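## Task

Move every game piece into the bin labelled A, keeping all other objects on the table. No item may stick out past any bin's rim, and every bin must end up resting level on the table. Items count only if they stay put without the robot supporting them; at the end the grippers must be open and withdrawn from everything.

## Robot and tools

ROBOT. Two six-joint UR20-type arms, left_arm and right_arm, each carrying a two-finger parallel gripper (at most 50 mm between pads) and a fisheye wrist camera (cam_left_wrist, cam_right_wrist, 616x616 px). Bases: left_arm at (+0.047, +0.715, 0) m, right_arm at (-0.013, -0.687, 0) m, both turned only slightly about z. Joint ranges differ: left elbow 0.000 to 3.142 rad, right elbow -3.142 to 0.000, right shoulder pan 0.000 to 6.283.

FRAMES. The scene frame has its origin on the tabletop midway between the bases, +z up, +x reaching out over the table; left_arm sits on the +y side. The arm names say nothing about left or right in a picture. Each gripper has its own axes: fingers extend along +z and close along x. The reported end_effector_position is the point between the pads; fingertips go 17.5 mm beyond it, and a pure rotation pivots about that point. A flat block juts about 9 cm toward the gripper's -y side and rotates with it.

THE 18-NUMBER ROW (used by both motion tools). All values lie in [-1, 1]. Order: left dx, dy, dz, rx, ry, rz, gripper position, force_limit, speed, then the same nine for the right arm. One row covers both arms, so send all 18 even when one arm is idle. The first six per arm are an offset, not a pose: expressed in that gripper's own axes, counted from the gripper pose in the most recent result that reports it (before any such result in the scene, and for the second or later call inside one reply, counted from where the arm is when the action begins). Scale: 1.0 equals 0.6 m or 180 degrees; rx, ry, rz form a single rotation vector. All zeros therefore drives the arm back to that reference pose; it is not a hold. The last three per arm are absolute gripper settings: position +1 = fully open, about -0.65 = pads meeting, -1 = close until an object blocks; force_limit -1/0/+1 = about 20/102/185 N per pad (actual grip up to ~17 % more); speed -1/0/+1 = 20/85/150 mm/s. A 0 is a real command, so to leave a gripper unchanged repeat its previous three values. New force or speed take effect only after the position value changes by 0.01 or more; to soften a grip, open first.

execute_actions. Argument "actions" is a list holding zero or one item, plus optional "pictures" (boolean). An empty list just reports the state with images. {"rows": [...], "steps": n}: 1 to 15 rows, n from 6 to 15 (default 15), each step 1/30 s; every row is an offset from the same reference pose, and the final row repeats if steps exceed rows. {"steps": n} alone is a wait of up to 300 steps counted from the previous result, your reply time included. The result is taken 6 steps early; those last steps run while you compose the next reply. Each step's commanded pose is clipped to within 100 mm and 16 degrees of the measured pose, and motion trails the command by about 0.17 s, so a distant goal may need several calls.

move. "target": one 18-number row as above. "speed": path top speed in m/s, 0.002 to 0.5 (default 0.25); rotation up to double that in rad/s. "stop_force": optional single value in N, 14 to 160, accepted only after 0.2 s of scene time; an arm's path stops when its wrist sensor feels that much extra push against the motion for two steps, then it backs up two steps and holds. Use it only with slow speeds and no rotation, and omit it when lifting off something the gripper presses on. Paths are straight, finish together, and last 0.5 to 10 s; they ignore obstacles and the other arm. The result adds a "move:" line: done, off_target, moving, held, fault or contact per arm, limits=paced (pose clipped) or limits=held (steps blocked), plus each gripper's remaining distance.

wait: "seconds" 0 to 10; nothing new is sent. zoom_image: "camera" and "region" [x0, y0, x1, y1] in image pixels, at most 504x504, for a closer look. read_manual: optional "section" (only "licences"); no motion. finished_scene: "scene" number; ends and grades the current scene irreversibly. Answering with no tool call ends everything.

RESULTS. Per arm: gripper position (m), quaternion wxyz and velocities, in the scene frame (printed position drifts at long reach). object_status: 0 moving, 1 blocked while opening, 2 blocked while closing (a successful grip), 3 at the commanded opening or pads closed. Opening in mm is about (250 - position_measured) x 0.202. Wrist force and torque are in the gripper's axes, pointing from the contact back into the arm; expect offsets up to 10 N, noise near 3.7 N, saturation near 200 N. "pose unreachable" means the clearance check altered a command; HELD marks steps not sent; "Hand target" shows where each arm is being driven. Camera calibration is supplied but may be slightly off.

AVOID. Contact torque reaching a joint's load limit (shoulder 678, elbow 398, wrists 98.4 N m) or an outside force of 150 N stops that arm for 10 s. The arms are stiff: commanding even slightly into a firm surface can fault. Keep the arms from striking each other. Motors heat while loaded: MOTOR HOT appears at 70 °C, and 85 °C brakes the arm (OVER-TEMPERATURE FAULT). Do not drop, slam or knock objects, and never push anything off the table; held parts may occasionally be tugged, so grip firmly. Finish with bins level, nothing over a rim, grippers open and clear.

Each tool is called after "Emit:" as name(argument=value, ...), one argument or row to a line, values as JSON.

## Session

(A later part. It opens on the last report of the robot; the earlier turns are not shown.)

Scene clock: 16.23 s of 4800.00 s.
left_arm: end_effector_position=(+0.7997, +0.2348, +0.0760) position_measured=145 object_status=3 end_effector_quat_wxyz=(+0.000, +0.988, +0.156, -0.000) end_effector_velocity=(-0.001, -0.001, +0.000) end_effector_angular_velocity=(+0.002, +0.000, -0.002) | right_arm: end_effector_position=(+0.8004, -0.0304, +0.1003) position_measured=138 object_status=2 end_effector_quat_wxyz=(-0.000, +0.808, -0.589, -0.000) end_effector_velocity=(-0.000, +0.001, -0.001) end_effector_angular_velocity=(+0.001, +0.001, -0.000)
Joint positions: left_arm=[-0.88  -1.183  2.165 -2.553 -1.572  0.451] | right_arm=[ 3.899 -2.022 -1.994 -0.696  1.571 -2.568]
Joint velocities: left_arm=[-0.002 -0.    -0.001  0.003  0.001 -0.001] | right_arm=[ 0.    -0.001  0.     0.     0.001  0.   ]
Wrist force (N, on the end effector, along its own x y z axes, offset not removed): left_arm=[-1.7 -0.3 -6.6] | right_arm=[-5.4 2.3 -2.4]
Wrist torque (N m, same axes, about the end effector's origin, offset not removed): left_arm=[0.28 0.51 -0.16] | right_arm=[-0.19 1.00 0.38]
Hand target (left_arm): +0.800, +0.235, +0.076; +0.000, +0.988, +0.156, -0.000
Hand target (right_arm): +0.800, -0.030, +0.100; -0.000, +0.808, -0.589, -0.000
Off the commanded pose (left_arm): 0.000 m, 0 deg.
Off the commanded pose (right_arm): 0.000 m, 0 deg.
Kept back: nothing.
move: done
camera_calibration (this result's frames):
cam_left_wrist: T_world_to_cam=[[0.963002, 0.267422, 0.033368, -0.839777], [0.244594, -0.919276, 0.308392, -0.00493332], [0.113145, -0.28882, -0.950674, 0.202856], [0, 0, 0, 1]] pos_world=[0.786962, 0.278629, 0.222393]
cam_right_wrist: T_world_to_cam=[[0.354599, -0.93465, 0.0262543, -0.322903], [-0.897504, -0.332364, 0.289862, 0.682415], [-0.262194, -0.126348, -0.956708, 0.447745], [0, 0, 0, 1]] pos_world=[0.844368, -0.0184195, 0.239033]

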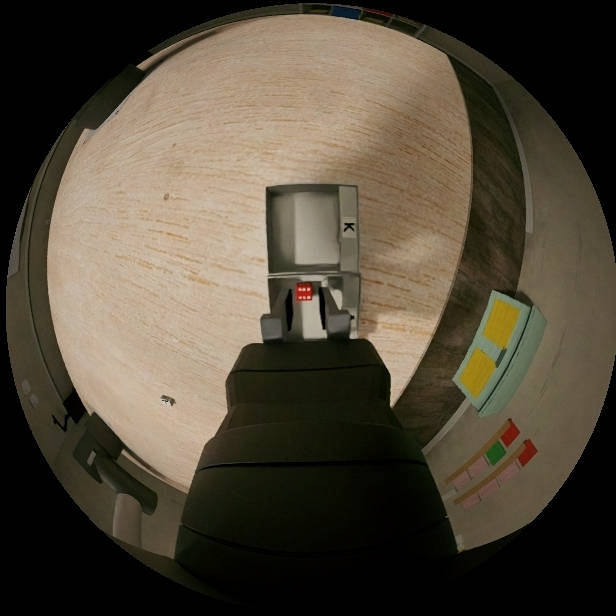

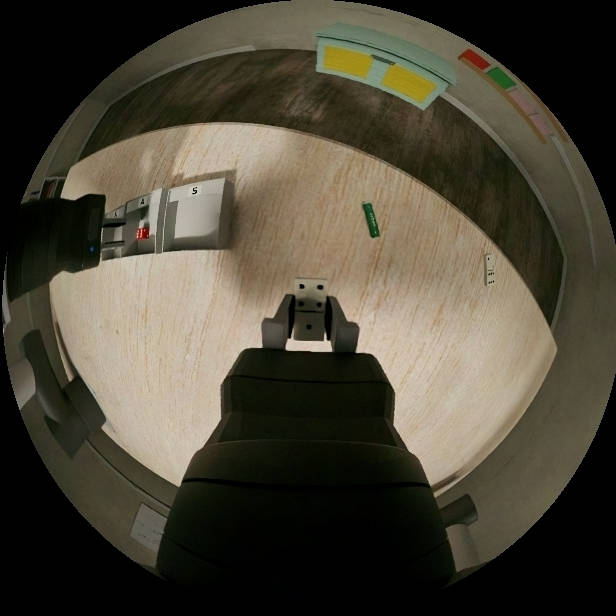

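Emit:
move(
  target=[0.061,-0.62,-0.123,0,0,0,1,-0.5,0.5, -0.3643,-0.1374,0.033,0,0,0,-1,-0.5,0.5],
  speed=0.4,
)

Emit:
zoom_image(
  camera="cam_right_wrist",
  region=[210, 220, 410, 360],
)

Scene clock: 18.20 s of 4800.00 s.
left_arm: end_effector_position=(+0.7202, +0.5999, +0.1480) position_measured=3 object_status=3 end_effector_quat_wxyz=(+0.001, +0.988, +0.156, -0.001) end_effector_velocity=(-0.000, -0.001, +0.000) end_effector_angular_velocity=(-0.001, +0.002, -0.001) | right_arm: end_effector_position=(+0.8119, +0.2028, +0.0812) position_measured=138 object_status=2 end_effector_quat_wxyz=(-0.000, +0.808, -0.589, -0.000) end_effector_velocity=(+0.000, +0.001, -0.000) end_effector_angular_velocity=(-0.001, -0.000, -0.000)
Joint positions: left_arm=[-0.567 -1.473  2.426 -2.522 -1.573  0.764] | right_arm=[ 4.016 -2.181 -1.734 -0.797  1.571 -2.451]
Joint velocities: left_arm=[-0.    -0.    -0.001  0.002 -0.001  0.   ] | right_arm=[ 0.    -0.001  0.001 -0.001 -0.001  0.   ]
Wrist force (N, on the end effector, along its own x y z axes, offset not removed): left_arm=[-0.9 -1.3 -5.9] | right_arm=[-0.8 10.2 -4.8]
Wrist torque (N m, same axes, about the end effector's origin, offset not removed): left_arm=[0.09 0.39 -0.24] | right_arm=[1.31 0.41 0.43]
Hand target (left_arm): +0.720, +0.600, +0.148; +0.001, +0.988, +0.156, -0.001
Hand target (right_arm): +0.812, +0.203, +0.081; -0.000, +0.808, -0.589, -0.000
Off the commanded pose (left_arm): 0.001 m, 0 deg.
Off the commanded pose (right_arm): 0.001 m, 0 deg.
Kept back: nothing.
move: done
camera_calibration (this result's frames):
cam_left_wrist: T_world_to_cam=[[0.963045, 0.267431, 0.0320001, -0.863026], [0.244956, -0.919054, 0.308765, 0.327499], [0.111983, -0.289516, -0.9506, 0.38699], [0, 0, 0, 1]] pos_world=[0.707574, 0.64383, 0.29437]
cam_right_wrist: T_world_to_cam=[[0.354578, -0.934652, 0.0264734, -0.108425], [-0.897597, -0.332317, 0.289629, 0.775827], [-0.261904, -0.126458, -0.956773, 0.461685], [0, 0, 0, 1]] pos_world=[0.855743, 0.214865, 0.219897]

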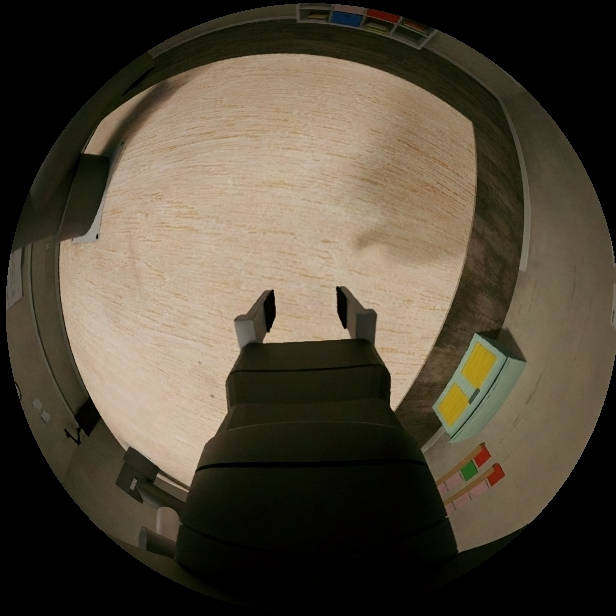

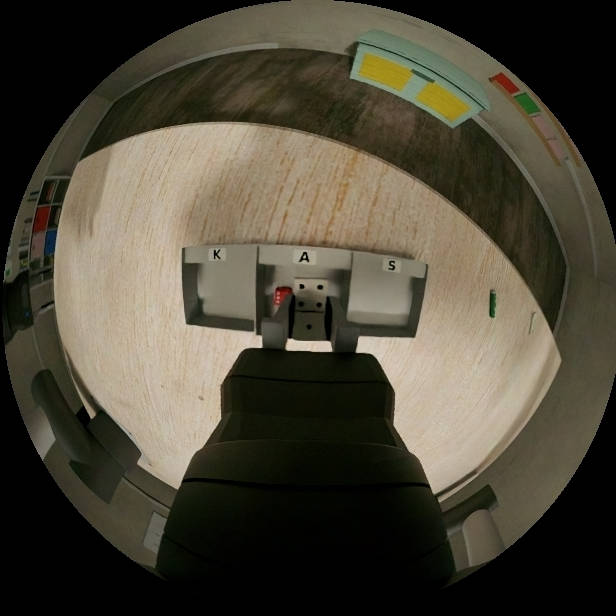

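Region (210, 220, 410, 360) of cam_right_wrist's 616x616 image, scaled by 2.520, with more detail than that image has; it fills the top 353 rows of this view, and the rest is white.

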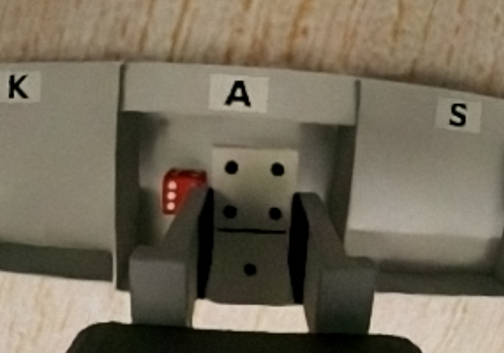

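Emit:
move(
  target=[0,0,0,0,0,0,1,-0.5,0.5, 0.0108,0,0.055,0,0,0,-1,-0.5,0.5],
  speed=0.12,
)

Emit:
zoom_image(
  camera="cam_right_wrist",
  region=[230, 240, 390, 360],
)

Scene clock: 19.57 s of 4800.00 s.
left_arm: end_effector_position=(+0.7201, +0.5999, +0.1480) position_measured=3 object_status=3 end_effector_quat_wxyz=(+0.001, +0.988, +0.156, -0.001) end_effector_velocity=(-0.000, +0.001, -0.000) end_effector_angular_velocity=(-0.000, +0.000, +0.003) | right_arm: end_effector_position=(+0.8138, +0.1968, +0.0483) position_measured=138 object_status=2 end_effector_quat_wxyz=(-0.000, +0.808, -0.589, -0.000) end_effector_velocity=(+0.000, -0.001, -0.001) end_effector_angular_velocity=(-0.001, -0.001, +0.000)
Joint positions: left_arm=[-0.567 -1.473  2.426 -2.522 -1.573  0.765] | right_arm=[ 4.012 -2.206 -1.748 -0.758  1.571 -2.455]
Joint velocities: left_arm=[ 0.001  0.     0.    -0.    -0.    -0.001] | right_arm=[-0.    -0.001 -0.001  0.001 -0.002 -0.   ]
Wrist force (N, on the end effector, along its own x y z axes, offset not removed): left_arm=[-2.0 -1.8 -6.4] | right_arm=[-1.5 0.6 -3.5]
Wrist torque (N m, same axes, about the end effector's origin, offset not removed): left_arm=[-0.03 0.57 -0.13] | right_arm=[-0.67 0.32 0.21]
Hand target (left_arm): +0.720, +0.600, +0.148; +0.001, +0.988, +0.156, -0.001
Hand target (right_arm): +0.814, +0.197, +0.048; -0.000, +0.808, -0.589, -0.000
Off the commanded pose (left_arm): 0.000 m, 0 deg.
Off the commanded pose (right_arm): 0.000 m, 0 deg.
Kept back: nothing.
move: done
camera_calibration (this result's frames):
cam_left_wrist: T_world_to_cam=[[0.963089, 0.267277, 0.031974, -0.862919], [0.244816, -0.91909, 0.308769, 0.327655], [0.111914, -0.289545, -0.950599, 0.387117], [0, 0, 0, 1]] pos_world=[0.707529, 0.643871, 0.294415]
cam_right_wrist: T_world_to_cam=[[0.354584, -0.934649, 0.0264823, -0.113923], [-0.897593, -0.332319, 0.289639, 0.785115], [-0.26191, -0.126472, -0.956769, 0.430009], [0, 0, 0, 1]] pos_world=[0.857733, 0.208814, 0.187036]

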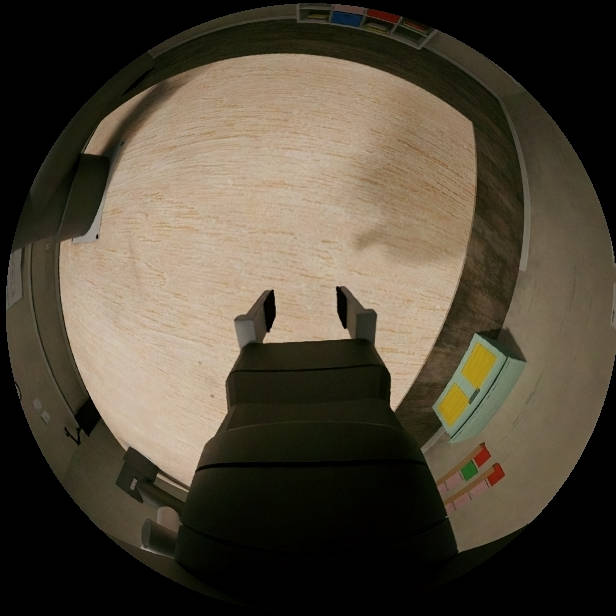

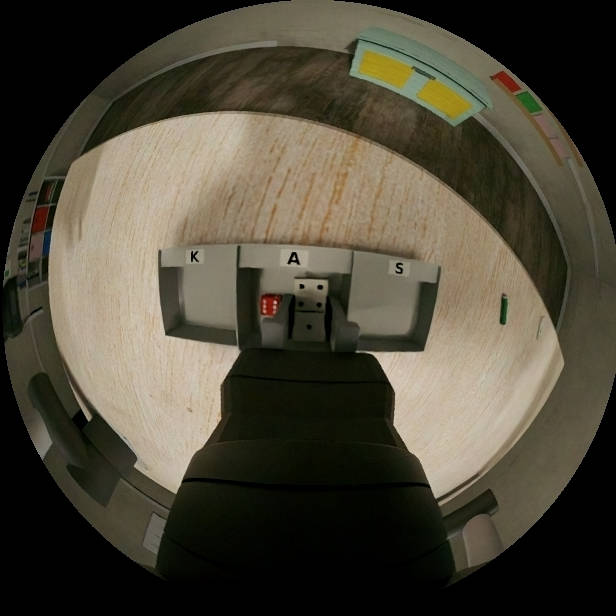

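Region (230, 240, 390, 360) of cam_right_wrist's 616x616 image, scaled by 3.150, with more detail than that image has; it fills the top 378 rows of this view, and the rest is white.

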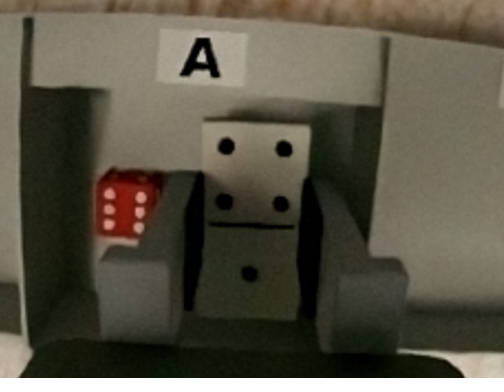

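Emit:
move(
  target=[0,0,0,0,0,0,1,-0.5,0.5, 0,0,0.03,0,0,0,-1,-0.5,0.5],
  speed=0.06,
)

Emit:
move(
  target=[0,0,0,0,0,0,1,-0.5,0.5, 0,0,0,0,0,0,0.27,-0.5,0.5],
)

Emit:
move(
  target=[0,0,0,0,0,0,1,-0.5,0.5, 0,0,-0.075,0,0,0,0.27,-0.5,0.5],
)

Emit:
zoom_image(
  camera="cam_right_wrist",
  region=[230, 240, 390, 360],
)

Scene clock: 20.70 s of 4800.00 s.
left_arm: end_effector_position=(+0.7201, +0.5999, +0.1480) position_measured=3 object_status=3 end_effector_quat_wxyz=(+0.001, +0.988, +0.156, -0.001) end_effector_velocity=(-0.000, +0.002, -0.001) end_effector_angular_velocity=(+0.002, +0.001, +0.003) | right_arm: end_effector_position=(+0.8139, +0.1968, +0.0304) position_measured=138 object_status=2 end_effector_quat_wxyz=(-0.000, +0.808, -0.589, -0.000) end_effector_velocity=(-0.000, +0.000, -0.002) end_effector_angular_velocity=(+0.000, +0.000, -0.000)
Joint positions: left_arm=[-0.567 -1.473  2.426 -2.522 -1.573  0.764] | right_arm=[ 4.012 -2.222 -1.753 -0.738  1.571 -2.455]
Joint velocities: left_arm=[ 0.002  0.001  0.001  0.     0.001 -0.001] | right_arm=[-0.    -0.001 -0.     0.002  0.     0.   ]
Wrist force (N, on the end effector, along its own x y z axes, offset not removed): left_arm=[-0.8 -0.3 -4.2] | right_arm=[-2.9 0.3 -7.0]
Wrist torque (N m, same axes, about the end effector's origin, offset not removed): left_arm=[0.34 0.39 -0.25] | right_arm=[-0.68 0.56 0.20]
Hand target (left_arm): +0.720, +0.600, +0.148; +0.001, +0.988, +0.156, -0.001
Hand target (right_arm): +0.814, +0.197, +0.030; -0.000, +0.808, -0.589, -0.000
Off the commanded pose (left_arm): 0.000 m, 0 deg.
Off the commanded pose (right_arm): 0.000 m, 0 deg.
Kept back: nothing.
move: done
camera_calibration (this result's frames):
cam_left_wrist: T_world_to_cam=[[0.96305, 0.267419, 0.0319572, -0.862978], [0.244958, -0.919057, 0.308754, 0.327531], [0.111937, -0.289517, -0.950605, 0.387025], [0, 0, 0, 1]] pos_world=[0.707537, 0.643847, 0.294359]
cam_right_wrist: T_world_to_cam=[[0.354579, -0.934651, 0.0264895, -0.113451], [-0.897593, -0.332311, 0.289649, 0.790332], [-0.261918, -0.12648, -0.956766, 0.412927], [0, 0, 0, 1]] pos_world=[0.857777, 0.208826, 0.169162]

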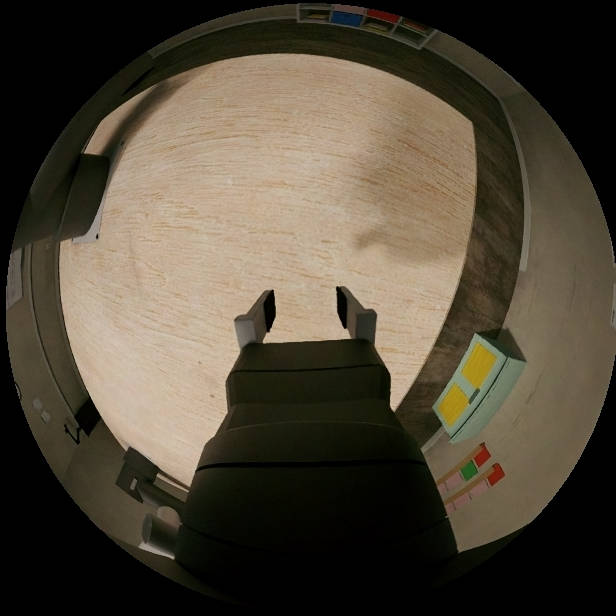

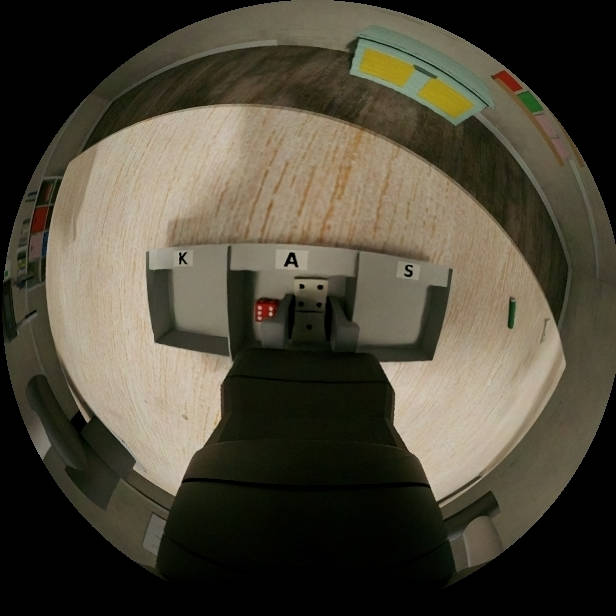

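Scene clock: 21.20 s of 4800.00 s.
left_arm: end_effector_position=(+0.7201, +0.5999, +0.1480) position_measured=3 object_status=3 end_effector_quat_wxyz=(+0.001, +0.988, +0.156, -0.001) end_effector_velocity=(-0.001, +0.000, -0.000) end_effector_angular_velocity=(-0.000, +0.001, +0.001) | right_arm: end_effector_position=(+0.8139, +0.1968, +0.0304) position_measured=112 object_status=3 end_effector_quat_wxyz=(-0.000, +0.808, -0.589, -0.000) end_effector_velocity=(+0.000, +0.000, +0.000) end_effector_angular_velocity=(+0.000, -0.000, +0.000)
Joint positions: left_arm=[-0.567 -1.473  2.426 -2.522 -1.573  0.764] | right_arm=[ 4.012 -2.222 -1.753 -0.738  1.571 -2.455]
Joint velocities: left_arm=[-0.    -0.     0.001  0.    -0.001 -0.001] | right_arm=[-0.  0.  0.  0. -0. -0.]
Wrist force (N, on the end effector, along its own x y z axes, offset not removed): left_arm=[-0.2 -0.6 -6.5] | right_arm=[-9.5 -1.9 -5.7]
Wrist torque (N m, same axes, about the end effector's origin, offset not removed): left_arm=[0.23 0.22 -0.22] | right_arm=[-1.21 2.04 0.41]
Hand target (left_arm): +0.720, +0.600, +0.148; +0.001, +0.988, +0.156, -0.001
Hand target (right_arm): +0.814, +0.197, +0.030; -0.000, +0.808, -0.589, -0.000
Off the commanded pose (left_arm): 0.000 m, 0 deg.
Off the commanded pose (right_arm): 0.000 m, 0 deg.
Kept back: nothing.
move: done
camera_calibration (this result's frames):
cam_left_wrist: T_world_to_cam=[[0.96305, 0.267419, 0.0319572, -0.862978], [0.244958, -0.919057, 0.308754, 0.327531], [0.111937, -0.289517, -0.950605, 0.387025], [0, 0, 0, 1]] pos_world=[0.707537, 0.643847, 0.294359]
cam_right_wrist: T_world_to_cam=[[0.354579, -0.934651, 0.0264846, -0.113448], [-0.897594, -0.332313, 0.289643, 0.79035], [-0.261913, -0.126474, -0.956768, 0.412876], [0, 0, 0, 1]] pos_world=[0.857778, 0.208827, 0.169112]

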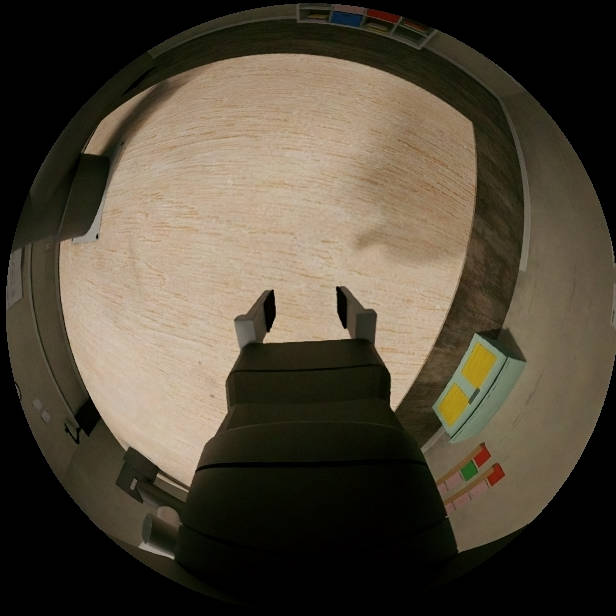

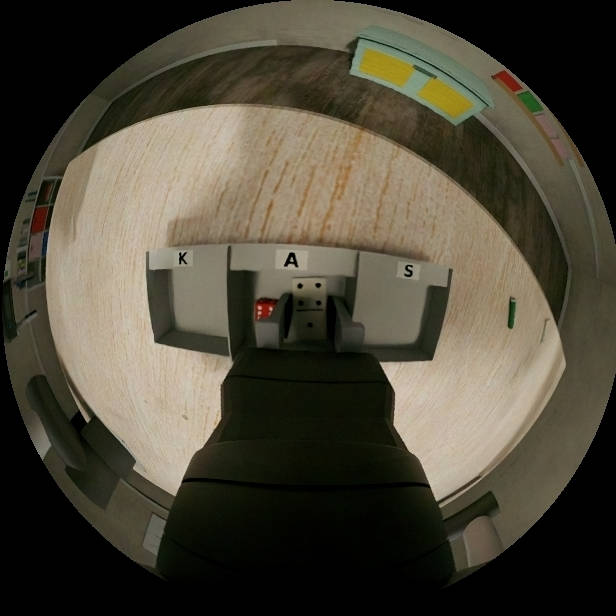

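Scene clock: 22.07 s of 4800.00 s.
left_arm: end_effector_position=(+0.7201, +0.5999, +0.1480) position_measured=3 object_status=3 end_effector_quat_wxyz=(+0.001, +0.988, +0.156, -0.001) end_effector_velocity=(-0.000, +0.000, +0.000) end_effector_angular_velocity=(-0.001, +0.000, +0.001) | right_arm: end_effector_position=(+0.8138, +0.1967, +0.0752) position_measured=112 object_status=3 end_effector_quat_wxyz=(-0.000, +0.808, -0.589, -0.000) end_effector_velocity=(-0.001, -0.000, +0.000) end_effector_angular_velocity=(+0.000, +0.002, -0.001)
Joint positions: left_arm=[-0.567 -1.473  2.426 -2.522 -1.573  0.764] | right_arm=[ 4.012 -2.184 -1.741 -0.788  1.571 -2.455]
Joint velocities: left_arm=[ 0.001 -0.     0.    -0.    -0.001 -0.   ] | right_arm=[-0.     0.001 -0.    -0.002  0.002  0.001]
Wrist force (N, on the end effector, along its own x y z axes, offset not removed): left_arm=[-0.6 -2.0 -4.1] | right_arm=[-2.9 2.8 -4.9]
Wrist torque (N m, same axes, about the end effector's origin, offset not removed): left_arm=[0.02 0.21 -0.24] | right_arm=[-0.19 0.72 0.43]
Hand target (left_arm): +0.720, +0.600, +0.148; +0.001, +0.988, +0.156, -0.001
Hand target (right_arm): +0.814, +0.197, +0.075; -0.000, +0.808, -0.589, -0.000
Off the commanded pose (left_arm): 0.000 m, 0 deg.
Off the commanded pose (right_arm): 0.000 m, 0 deg.
Kept back: nothing.
move: done
camera_calibration (this result's frames):
cam_left_wrist: T_world_to_cam=[[0.96305, 0.26742, 0.0319572, -0.862978], [0.244958, -0.919057, 0.308754, 0.32753], [0.111937, -0.289517, -0.950605, 0.387025], [0, 0, 0, 1]] pos_world=[0.707537, 0.643847, 0.29436]
cam_right_wrist: T_world_to_cam=[[0.354587, -0.934647, 0.0264971, -0.114731], [-0.897588, -0.332316, 0.289658, 0.777284], [-0.261923, -0.126493, -0.956763, 0.455763], [0, 0, 0, 1]] pos_world=[0.857738, 0.208722, 0.213951]

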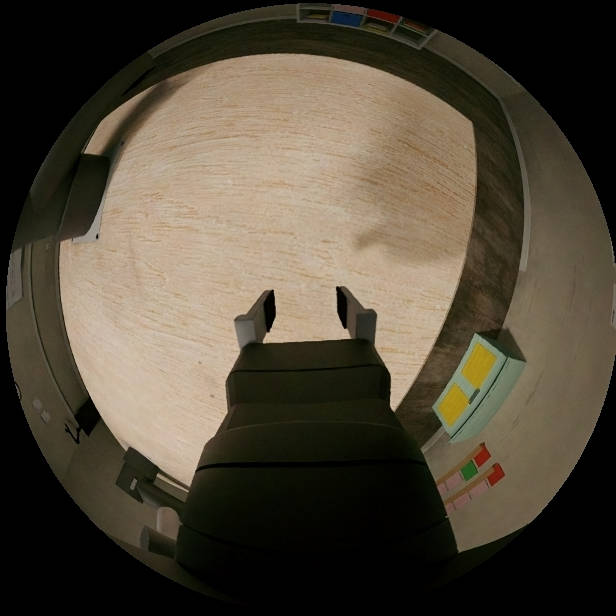

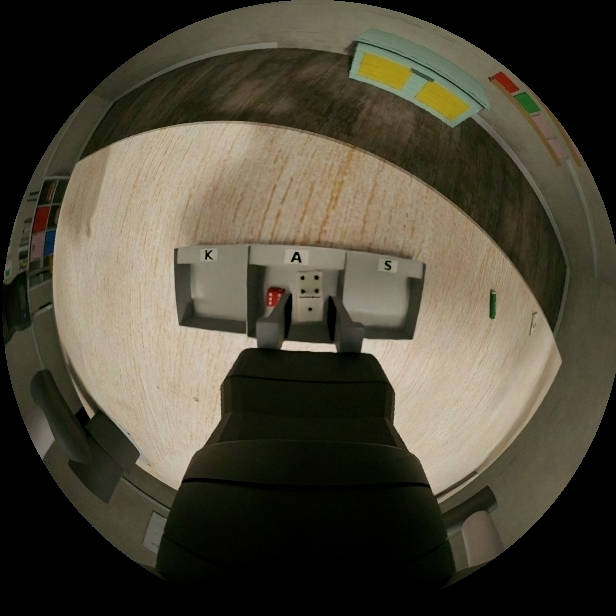

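Region (230, 240, 390, 360) of cam_right_wrist's 616x616 image, scaled by 3.150, with more detail than that image has; it fills the top 378 rows of this view, and the rest is white.

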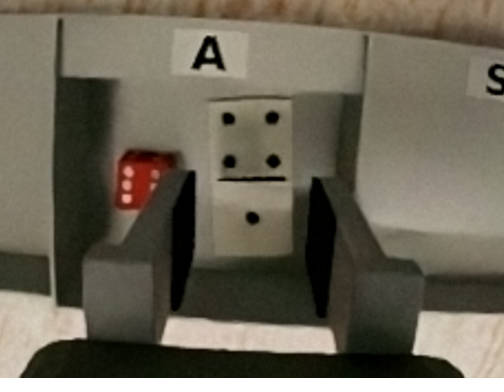

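Emit:
move(
  target=[0,0,0,0,0,0,1,-0.5,0.5, 0.8375,0.0342,0.017,0,0,-0.068,1,-0.5,0.5],
  speed=0.45,
)

Emit:
zoom_image(
  camera="cam_right_wrist",
  region=[250, 250, 370, 350],
)

Scene clock: 24.57 s of 4800.00 s.
left_arm: end_effector_position=(+0.7201, +0.5999, +0.1480) position_measured=3 object_status=3 end_effector_quat_wxyz=(+0.001, +0.988, +0.156, -0.001) end_effector_velocity=(+0.000, +0.000, +0.000) end_effector_angular_velocity=(-0.000, -0.001, +0.002) | right_arm: end_effector_position=(+0.9483, -0.2873, +0.0639) position_measured=3 object_status=3 end_effector_quat_wxyz=(-0.000, +0.867, -0.499, -0.001) end_effector_velocity=(+0.001, -0.001, -0.000) end_effector_angular_velocity=(+0.001, +0.001, +0.000)
Joint positions: left_arm=[-0.567 -1.473  2.426 -2.522 -1.573  0.764] | right_arm=[ 3.603 -2.054 -2.015 -0.643  1.572 -3.078]
Joint velocities: left_arm=[ 0.    -0.001  0.    -0.    -0.    -0.002] | right_arm=[-0.002 -0.     0.    -0.     0.002 -0.002]
Wrist force (N, on the end effector, along its own x y z axes, offset not removed): left_arm=[0.8 -1.6 -4.6] | right_arm=[-3.5 1.2 -1.4]
Wrist torque (N m, same axes, about the end effector's origin, offset not removed): left_arm=[0.04 0.06 -0.23] | right_arm=[-0.59 0.62 0.27]
Hand target (left_arm): +0.720, +0.600, +0.148; +0.001, +0.988, +0.156, -0.001
Hand target (right_arm): +0.948, -0.287, +0.064; -0.000, +0.867, -0.499, -0.001
Off the commanded pose (left_arm): 0.000 m, 0 deg.
Off the commanded pose (right_arm): 0.001 m, 0 deg.
Kept back: nothing.
move: done
camera_calibration (this result's frames):
cam_left_wrist: T_world_to_cam=[[0.96305, 0.26742, 0.0319572, -0.862978], [0.244958, -0.919057, 0.308754, 0.327531], [0.111937, -0.289517, -0.950605, 0.387025], [0, 0, 0, 1]] pos_world=[0.707537, 0.643847, 0.294359]
cam_right_wrist: T_world_to_cam=[[0.54467, -0.838262, 0.0255116, -0.766896], [-0.806494, -0.515201, 0.290063, 0.601459], [-0.230005, -0.178563, -0.956668, 0.373636], [0, 0, 0, 1]] pos_world=[0.988716, -0.26627, 0.20255]

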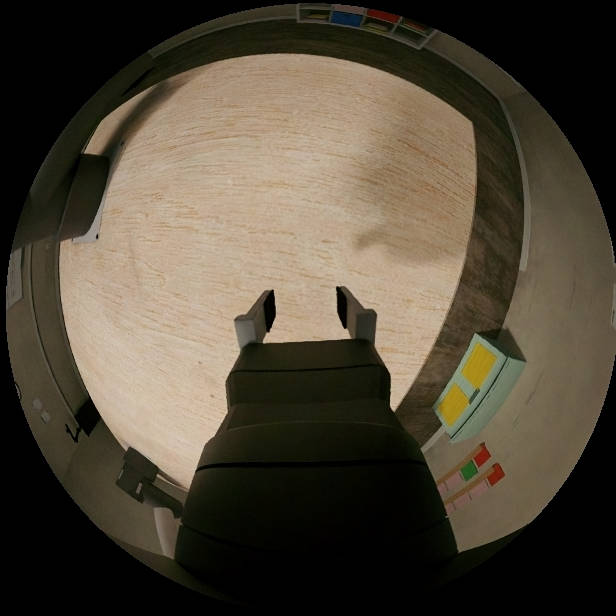

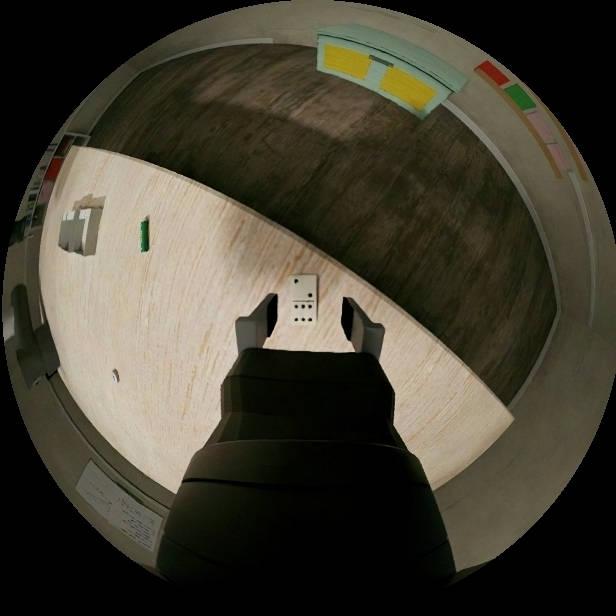

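Region (250, 250, 370, 350) of cam_right_wrist's 616x616 image, scaled by 4.200, with more detail than that image has.

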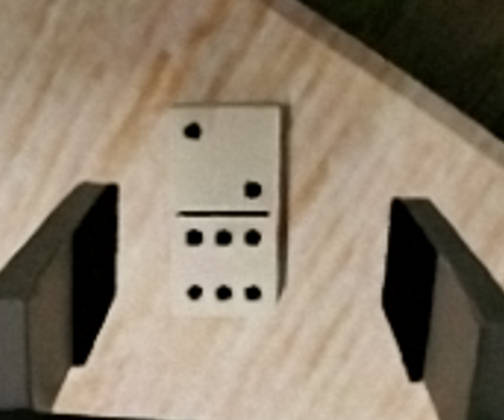

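Emit:
move(
  target=[0,0,0,0,0,0,1,-0.5,0.5, -0.013,0.005,0.0718,0,0,-0.016,1,-0.5,0.5],
  speed=0.12,
)

Emit:
move(
  target=[0,0,0,0,0,0,1,-0.5,0.5, 0,0,0,0,0,0,-1,-0.5,0.5],
)

Emit:
zoom_image(
  camera="cam_right_wrist",
  region=[250, 250, 370, 350],
)

Scene clock: 27.43 s of 4800.00 s.
left_arm: end_effector_position=(+0.7201, +0.5999, +0.1480) position_measured=3 object_status=3 end_effector_quat_wxyz=(+0.001, +0.988, +0.156, -0.001) end_effector_velocity=(-0.001, -0.001, -0.001) end_effector_angular_velocity=(+0.000, +0.002, -0.001) | right_arm: end_effector_position=(+0.9418, -0.2819, +0.0210) position_measured=3 object_status=3 end_effector_quat_wxyz=(-0.000, +0.879, -0.477, -0.001) end_effector_velocity=(-0.000, +0.000, -0.001) end_effector_angular_velocity=(-0.000, -0.001, +0.002)
Joint positions: left_arm=[-0.567 -1.473  2.426 -2.522 -1.573  0.764] | right_arm=[ 3.61  -2.097 -2.033 -0.583  1.572 -3.121]
Joint velocities: left_arm=[-0.002  0.001  0.001  0.    -0.001 -0.001] | right_arm=[ 0.    -0.001 -0.001  0.002 -0.001 -0.001]
Wrist force (N, on the end effector, along its own x y z axes, offset not removed): left_arm=[-0.9 0.1 -5.0] | right_arm=[-9.6 2.5 -3.9]
Wrist torque (N m, same axes, about the end effector's origin, offset not removed): left_arm=[0.43 0.37 -0.21] | right_arm=[-0.38 1.96 0.45]
Hand target (left_arm): +0.720, +0.600, +0.148; +0.001, +0.988, +0.156, -0.001
Hand target (right_arm): +0.942, -0.282, +0.021; -0.000, +0.879, -0.477, -0.001
Off the commanded pose (left_arm): 0.000 m, 0 deg.
Off the commanded pose (right_arm): 0.000 m, 0 deg.
Kept back: nothing.
move: done
camera_calibration (this result's frames):
cam_left_wrist: T_world_to_cam=[[0.96305, 0.267419, 0.0319573, -0.862978], [0.244958, -0.919057, 0.308754, 0.327531], [0.111937, -0.289517, -0.950605, 0.387025], [0, 0, 0, 1]] pos_world=[0.707537, 0.643847, 0.29436]
cam_right_wrist: T_world_to_cam=[[0.585971, -0.809932, 0.0254737, -0.788717], [-0.779682, -0.554965, 0.290016, 0.574965], [-0.220756, -0.189802, -0.956683, 0.320173], [0, 0, 0, 1]] pos_world=[0.981136, -0.258952, 0.159646]

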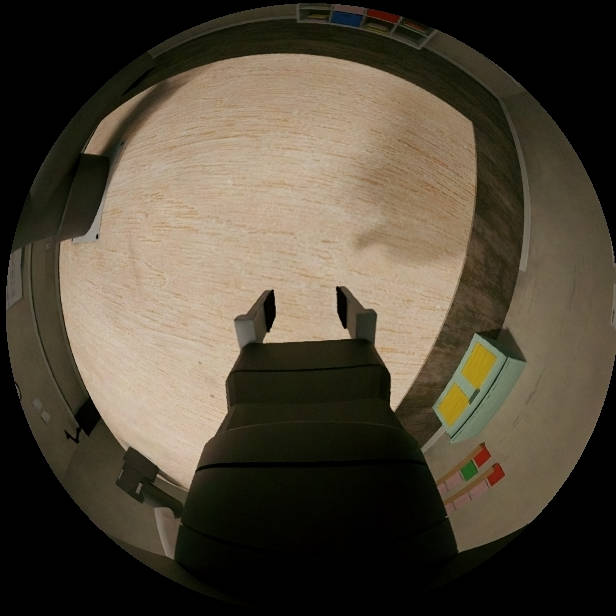

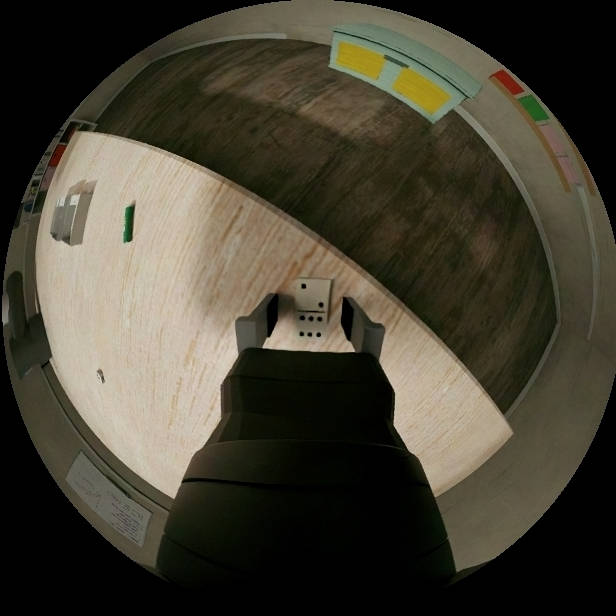

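Scene clock: 27.93 s of 4800.00 s.
left_arm: end_effector_position=(+0.7201, +0.5999, +0.1480) position_measured=3 object_status=3 end_effector_quat_wxyz=(+0.001, +0.988, +0.156, -0.001) end_effector_velocity=(+0.001, +0.001, +0.000) end_effector_angular_velocity=(-0.000, -0.001, +0.003) | right_arm: end_effector_position=(+0.9418, -0.2819, +0.0209) position_measured=140 object_status=2 end_effector_quat_wxyz=(-0.000, +0.879, -0.477, -0.001) end_effector_velocity=(+0.000, +0.000, +0.000) end_effector_angular_velocity=(+0.000, -0.001, -0.000)
Joint positions: left_arm=[-0.567 -1.473  2.426 -2.522 -1.573  0.764] | right_arm=[ 3.61  -2.097 -2.033 -0.583  1.572 -3.121]
Joint velocities: left_arm=[ 0.002 -0.    -0.    -0.     0.    -0.001] | right_arm=[ 0.  0.  0.  0. -0.  0.]
Wrist force (N, on the end effector, along its own x y z axes, offset not removed): left_arm=[0.4 1.1 -5.0] | right_arm=[1.2 -2.8 -2.9]
Wrist torque (N m, same axes, about the end effector's origin, offset not removed): left_arm=[0.61 0.11 -0.29] | right_arm=[-1.08 -0.48 0.16]
Hand target (left_arm): +0.720, +0.600, +0.148; +0.001, +0.988, +0.156, -0.001
Hand target (right_arm): +0.942, -0.282, +0.021; -0.000, +0.879, -0.477, -0.001
Off the commanded pose (left_arm): 0.000 m, 0 deg.
Off the commanded pose (right_arm): 0.000 m, 0 deg.
Kept back: nothing.
move: done
camera_calibration (this result's frames):
cam_left_wrist: T_world_to_cam=[[0.96305, 0.267419, 0.0319573, -0.862978], [0.244958, -0.919057, 0.308754, 0.327531], [0.111937, -0.289517, -0.950605, 0.387025], [0, 0, 0, 1]] pos_world=[0.707537, 0.643847, 0.29436]
cam_right_wrist: T_world_to_cam=[[0.586026, -0.809892, 0.0254743, -0.788746], [-0.779648, -0.555021, 0.290001, 0.574934], [-0.220731, -0.189809, -0.956687, 0.320099], [0, 0, 0, 1]] pos_world=[0.981128, -0.258941, 0.159596]

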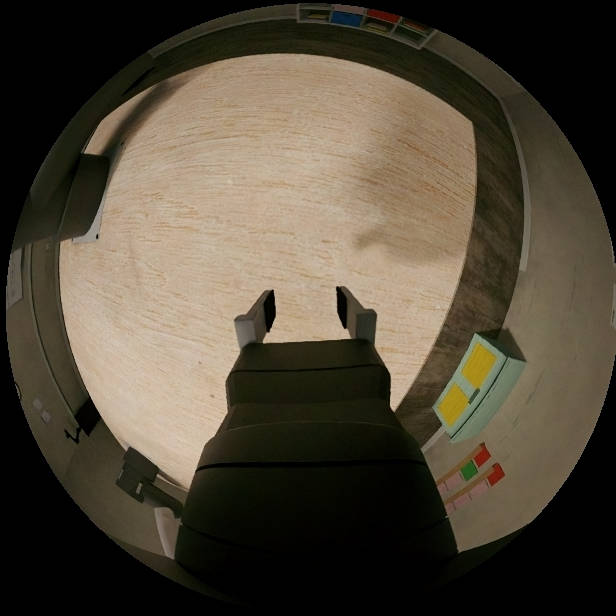

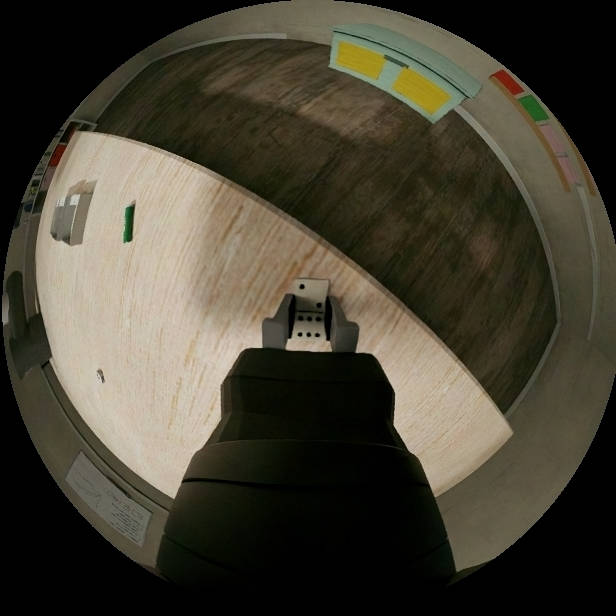

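Region (250, 250, 370, 350) of cam_right_wrist's 616x616 image, scaled by 4.200, with more detail than that image has.

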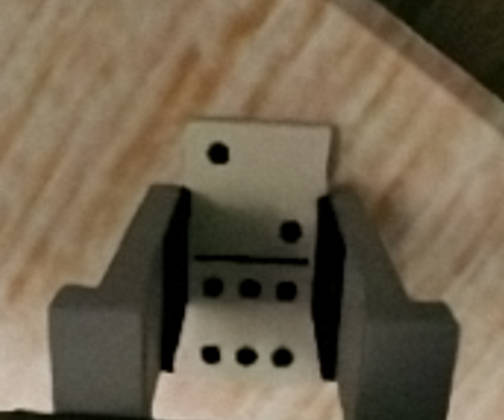

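Emit:
move(
  target=[0,0,0,0,0,0,1,-0.5,0.5, -0.7857,-0.2558,-0.1233,0,0,0.0844,-1,-0.5,0.5],
  speed=0.4,
)

Emit:
zoom_image(
  camera="cam_right_wrist",
  region=[210, 220, 410, 360],
)

Scene clock: 30.10 s of 4800.00 s.
left_arm: end_effector_position=(+0.7201, +0.5999, +0.1480) position_measured=3 object_status=3 end_effector_quat_wxyz=(+0.001, +0.988, +0.156, -0.001) end_effector_velocity=(+0.000, +0.000, +0.002) end_effector_angular_velocity=(-0.001, -0.003, -0.001) | right_arm: end_effector_position=(+0.8141, +0.1963, +0.0960) position_measured=140 object_status=2 end_effector_quat_wxyz=(-0.000, +0.808, -0.589, -0.000) end_effector_velocity=(-0.000, +0.001, -0.000) end_effector_angular_velocity=(-0.000, +0.001, -0.000)
Joint positions: left_arm=[-0.567 -1.473  2.426 -2.522 -1.573  0.764] | right_arm=[ 4.012 -2.166 -1.734 -0.812  1.571 -2.454]
Joint velocities: left_arm=[ 0.    -0.003  0.     0.     0.001  0.001] | right_arm=[ 0.001 -0.001  0.002 -0.001  0.     0.001]
Wrist force (N, on the end effector, along its own x y z axes, offset not removed): left_arm=[-1.7 -0.1 -3.5] | right_arm=[1.3 0.8 -8.4]
Wrist torque (N m, same axes, about the end effector's origin, offset not removed): left_arm=[0.39 0.53 -0.19] | right_arm=[-0.64 -0.25 0.16]
Hand target (left_arm): +0.720, +0.600, +0.148; +0.001, +0.988, +0.156, -0.001
Hand target (right_arm): +0.814, +0.196, +0.096; -0.000, +0.808, -0.589, -0.000
Off the commanded pose (left_arm): 0.000 m, 0 deg.
Off the commanded pose (right_arm): 0.001 m, 0 deg.
Kept back: nothing.
move: done
camera_calibration (this result's frames):
cam_left_wrist: T_world_to_cam=[[0.96305, 0.267419, 0.0319573, -0.862978], [0.244958, -0.919058, 0.308754, 0.327531], [0.111937, -0.289517, -0.950605, 0.387025], [0, 0, 0, 1]] pos_world=[0.707537, 0.643847, 0.29436]
cam_right_wrist: T_world_to_cam=[[0.353329, -0.935125, 0.0264701, -0.114594], [-0.89804, -0.331119, 0.289627, 0.771474], [-0.262073, -0.126105, -0.956773, 0.475717], [0, 0, 0, 1]] pos_world=[0.857976, 0.20828, 0.234747]

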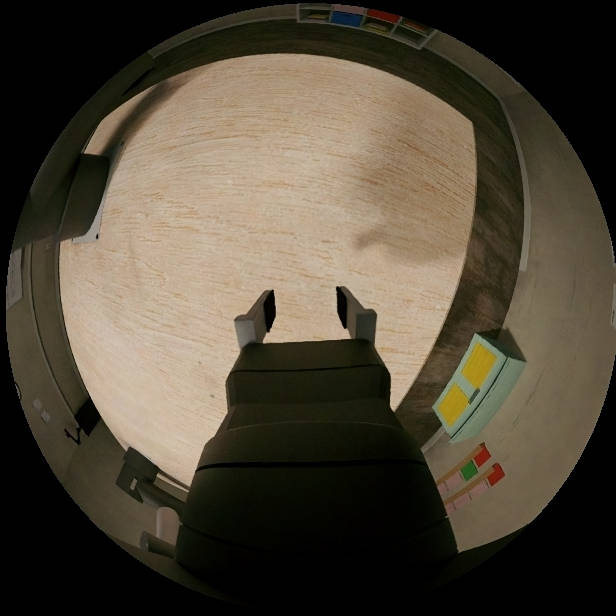

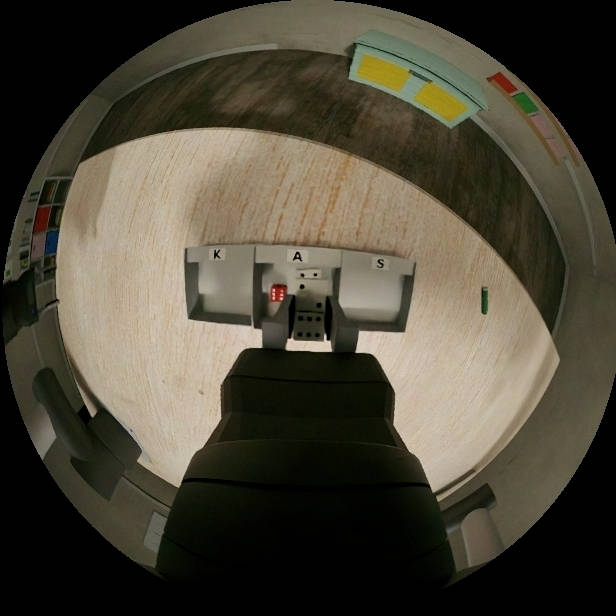

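Region (210, 220, 410, 360) of cam_right_wrist's 616x616 image, scaled by 2.520, with more detail than that image has; it fills the top 353 rows of this view, and the rest is white.

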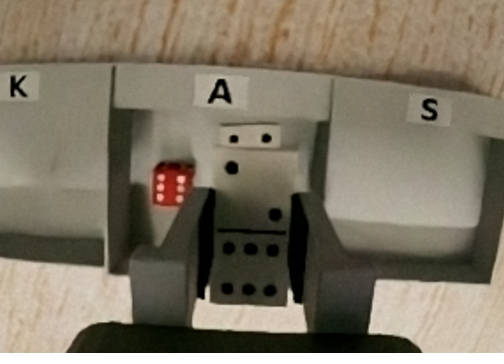

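Emit:
execute_actions(
  actions=[],
)

Scene clock: 30.63 s of 4800.00 s.
left_arm: end_effector_position=(+0.7201, +0.5999, +0.1480) position_measured=3 object_status=3 end_effector_quat_wxyz=(+0.001, +0.988, +0.156, -0.001) end_effector_velocity=(-0.000, -0.000, +0.001) end_effector_angular_velocity=(-0.001, -0.000, +0.001) | right_arm: end_effector_position=(+0.8140, +0.1965, +0.0961) position_measured=140 object_status=2 end_effector_quat_wxyz=(-0.000, +0.808, -0.589, -0.000) end_effector_velocity=(+0.000, -0.000, -0.000) end_effector_angular_velocity=(-0.001, -0.001, +0.001)
Joint positions: left_arm=[-0.567 -1.473  2.426 -2.522 -1.573  0.764] | right_arm=[ 4.012 -2.167 -1.734 -0.812  1.571 -2.454]
Joint velocities: left_arm=[ 0.    -0.001 -0.     0.    -0.001 -0.   ] | right_arm=[ 0.    -0.    -0.    -0.    -0.001 -0.001]
Wrist force (N, on the end effector, along its own x y z axes, offset not removed): left_arm=[-1.9 -1.3 -5.0] | right_arm=[-1.9 0.6 -2.3]
Wrist torque (N m, same axes, about the end effector's origin, offset not removed): left_arm=[0.16 0.53 -0.18] | right_arm=[-0.74 0.29 0.23]
Hand target (left_arm): +0.720, +0.600, +0.148; +0.001, +0.988, +0.156, -0.001
Hand target (right_arm): +0.814, +0.196, +0.096; -0.000, +0.808, -0.589, -0.000
Off the commanded pose (left_arm): 0.000 m, 0 deg.
Off the commanded pose (right_arm): 0.001 m, 0 deg.
Kept back: nothing.
Steps of this call (steps 1 to 16: nothing new was sent). Readings (end_effector_position | what the end effector reports):
1: left_arm (+0.7201, +0.5999, +0.1480) | right_arm (+0.8141, +0.1963, +0.0960) | left_arm position_measured=3 object_status=3 | right_arm position_measured=140 object_status=2
2: left_arm (+0.7201, +0.5999, +0.1480) | right_arm (+0.8141, +0.1964, +0.0960) | left_arm position_measured=3 object_status=3 | right_arm position_measured=140 object_status=2
4: left_arm (+0.7201, +0.5999, +0.1480) | right_arm (+0.8141, +0.1964, +0.0961) | left_arm position_measured=3 object_status=3 | right_arm position_measured=140 object_status=2
8: left_arm (+0.7201, +0.5999, +0.1480) | right_arm (+0.8141, +0.1964, +0.0961) | left_arm position_measured=3 object_status=3 | right_arm position_measured=140 object_status=2
16: the state above
camera_calibration (this result's frames):
cam_left_wrist: T_world_to_cam=[[0.96305, 0.267419, 0.0319572, -0.862978], [0.244958, -0.919057, 0.308754, 0.327531], [0.111937, -0.289517, -0.950605, 0.387025], [0, 0, 0, 1]] pos_world=[0.707537, 0.643847, 0.29436]
cam_right_wrist: T_world_to_cam=[[0.353292, -0.935139, 0.0264727, -0.114409], [-0.898054, -0.331082, 0.289628, 0.771497], [-0.262078, -0.126097, -0.956773, 0.475759], [0, 0, 0, 1]] pos_world=[0.857951, 0.208433, 0.234775]

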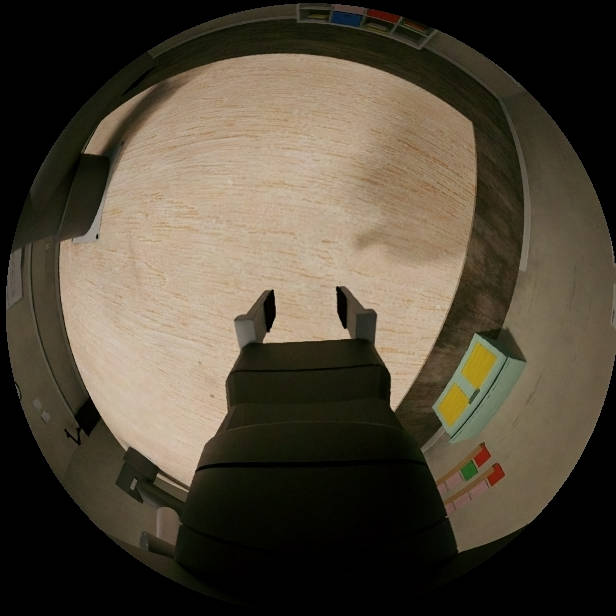

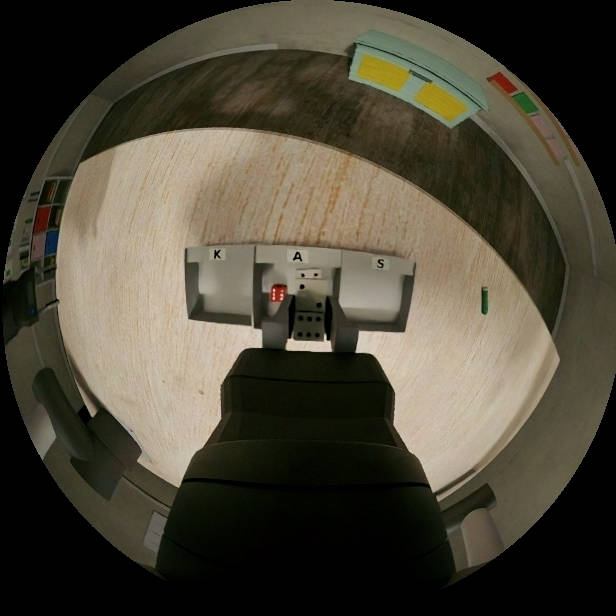

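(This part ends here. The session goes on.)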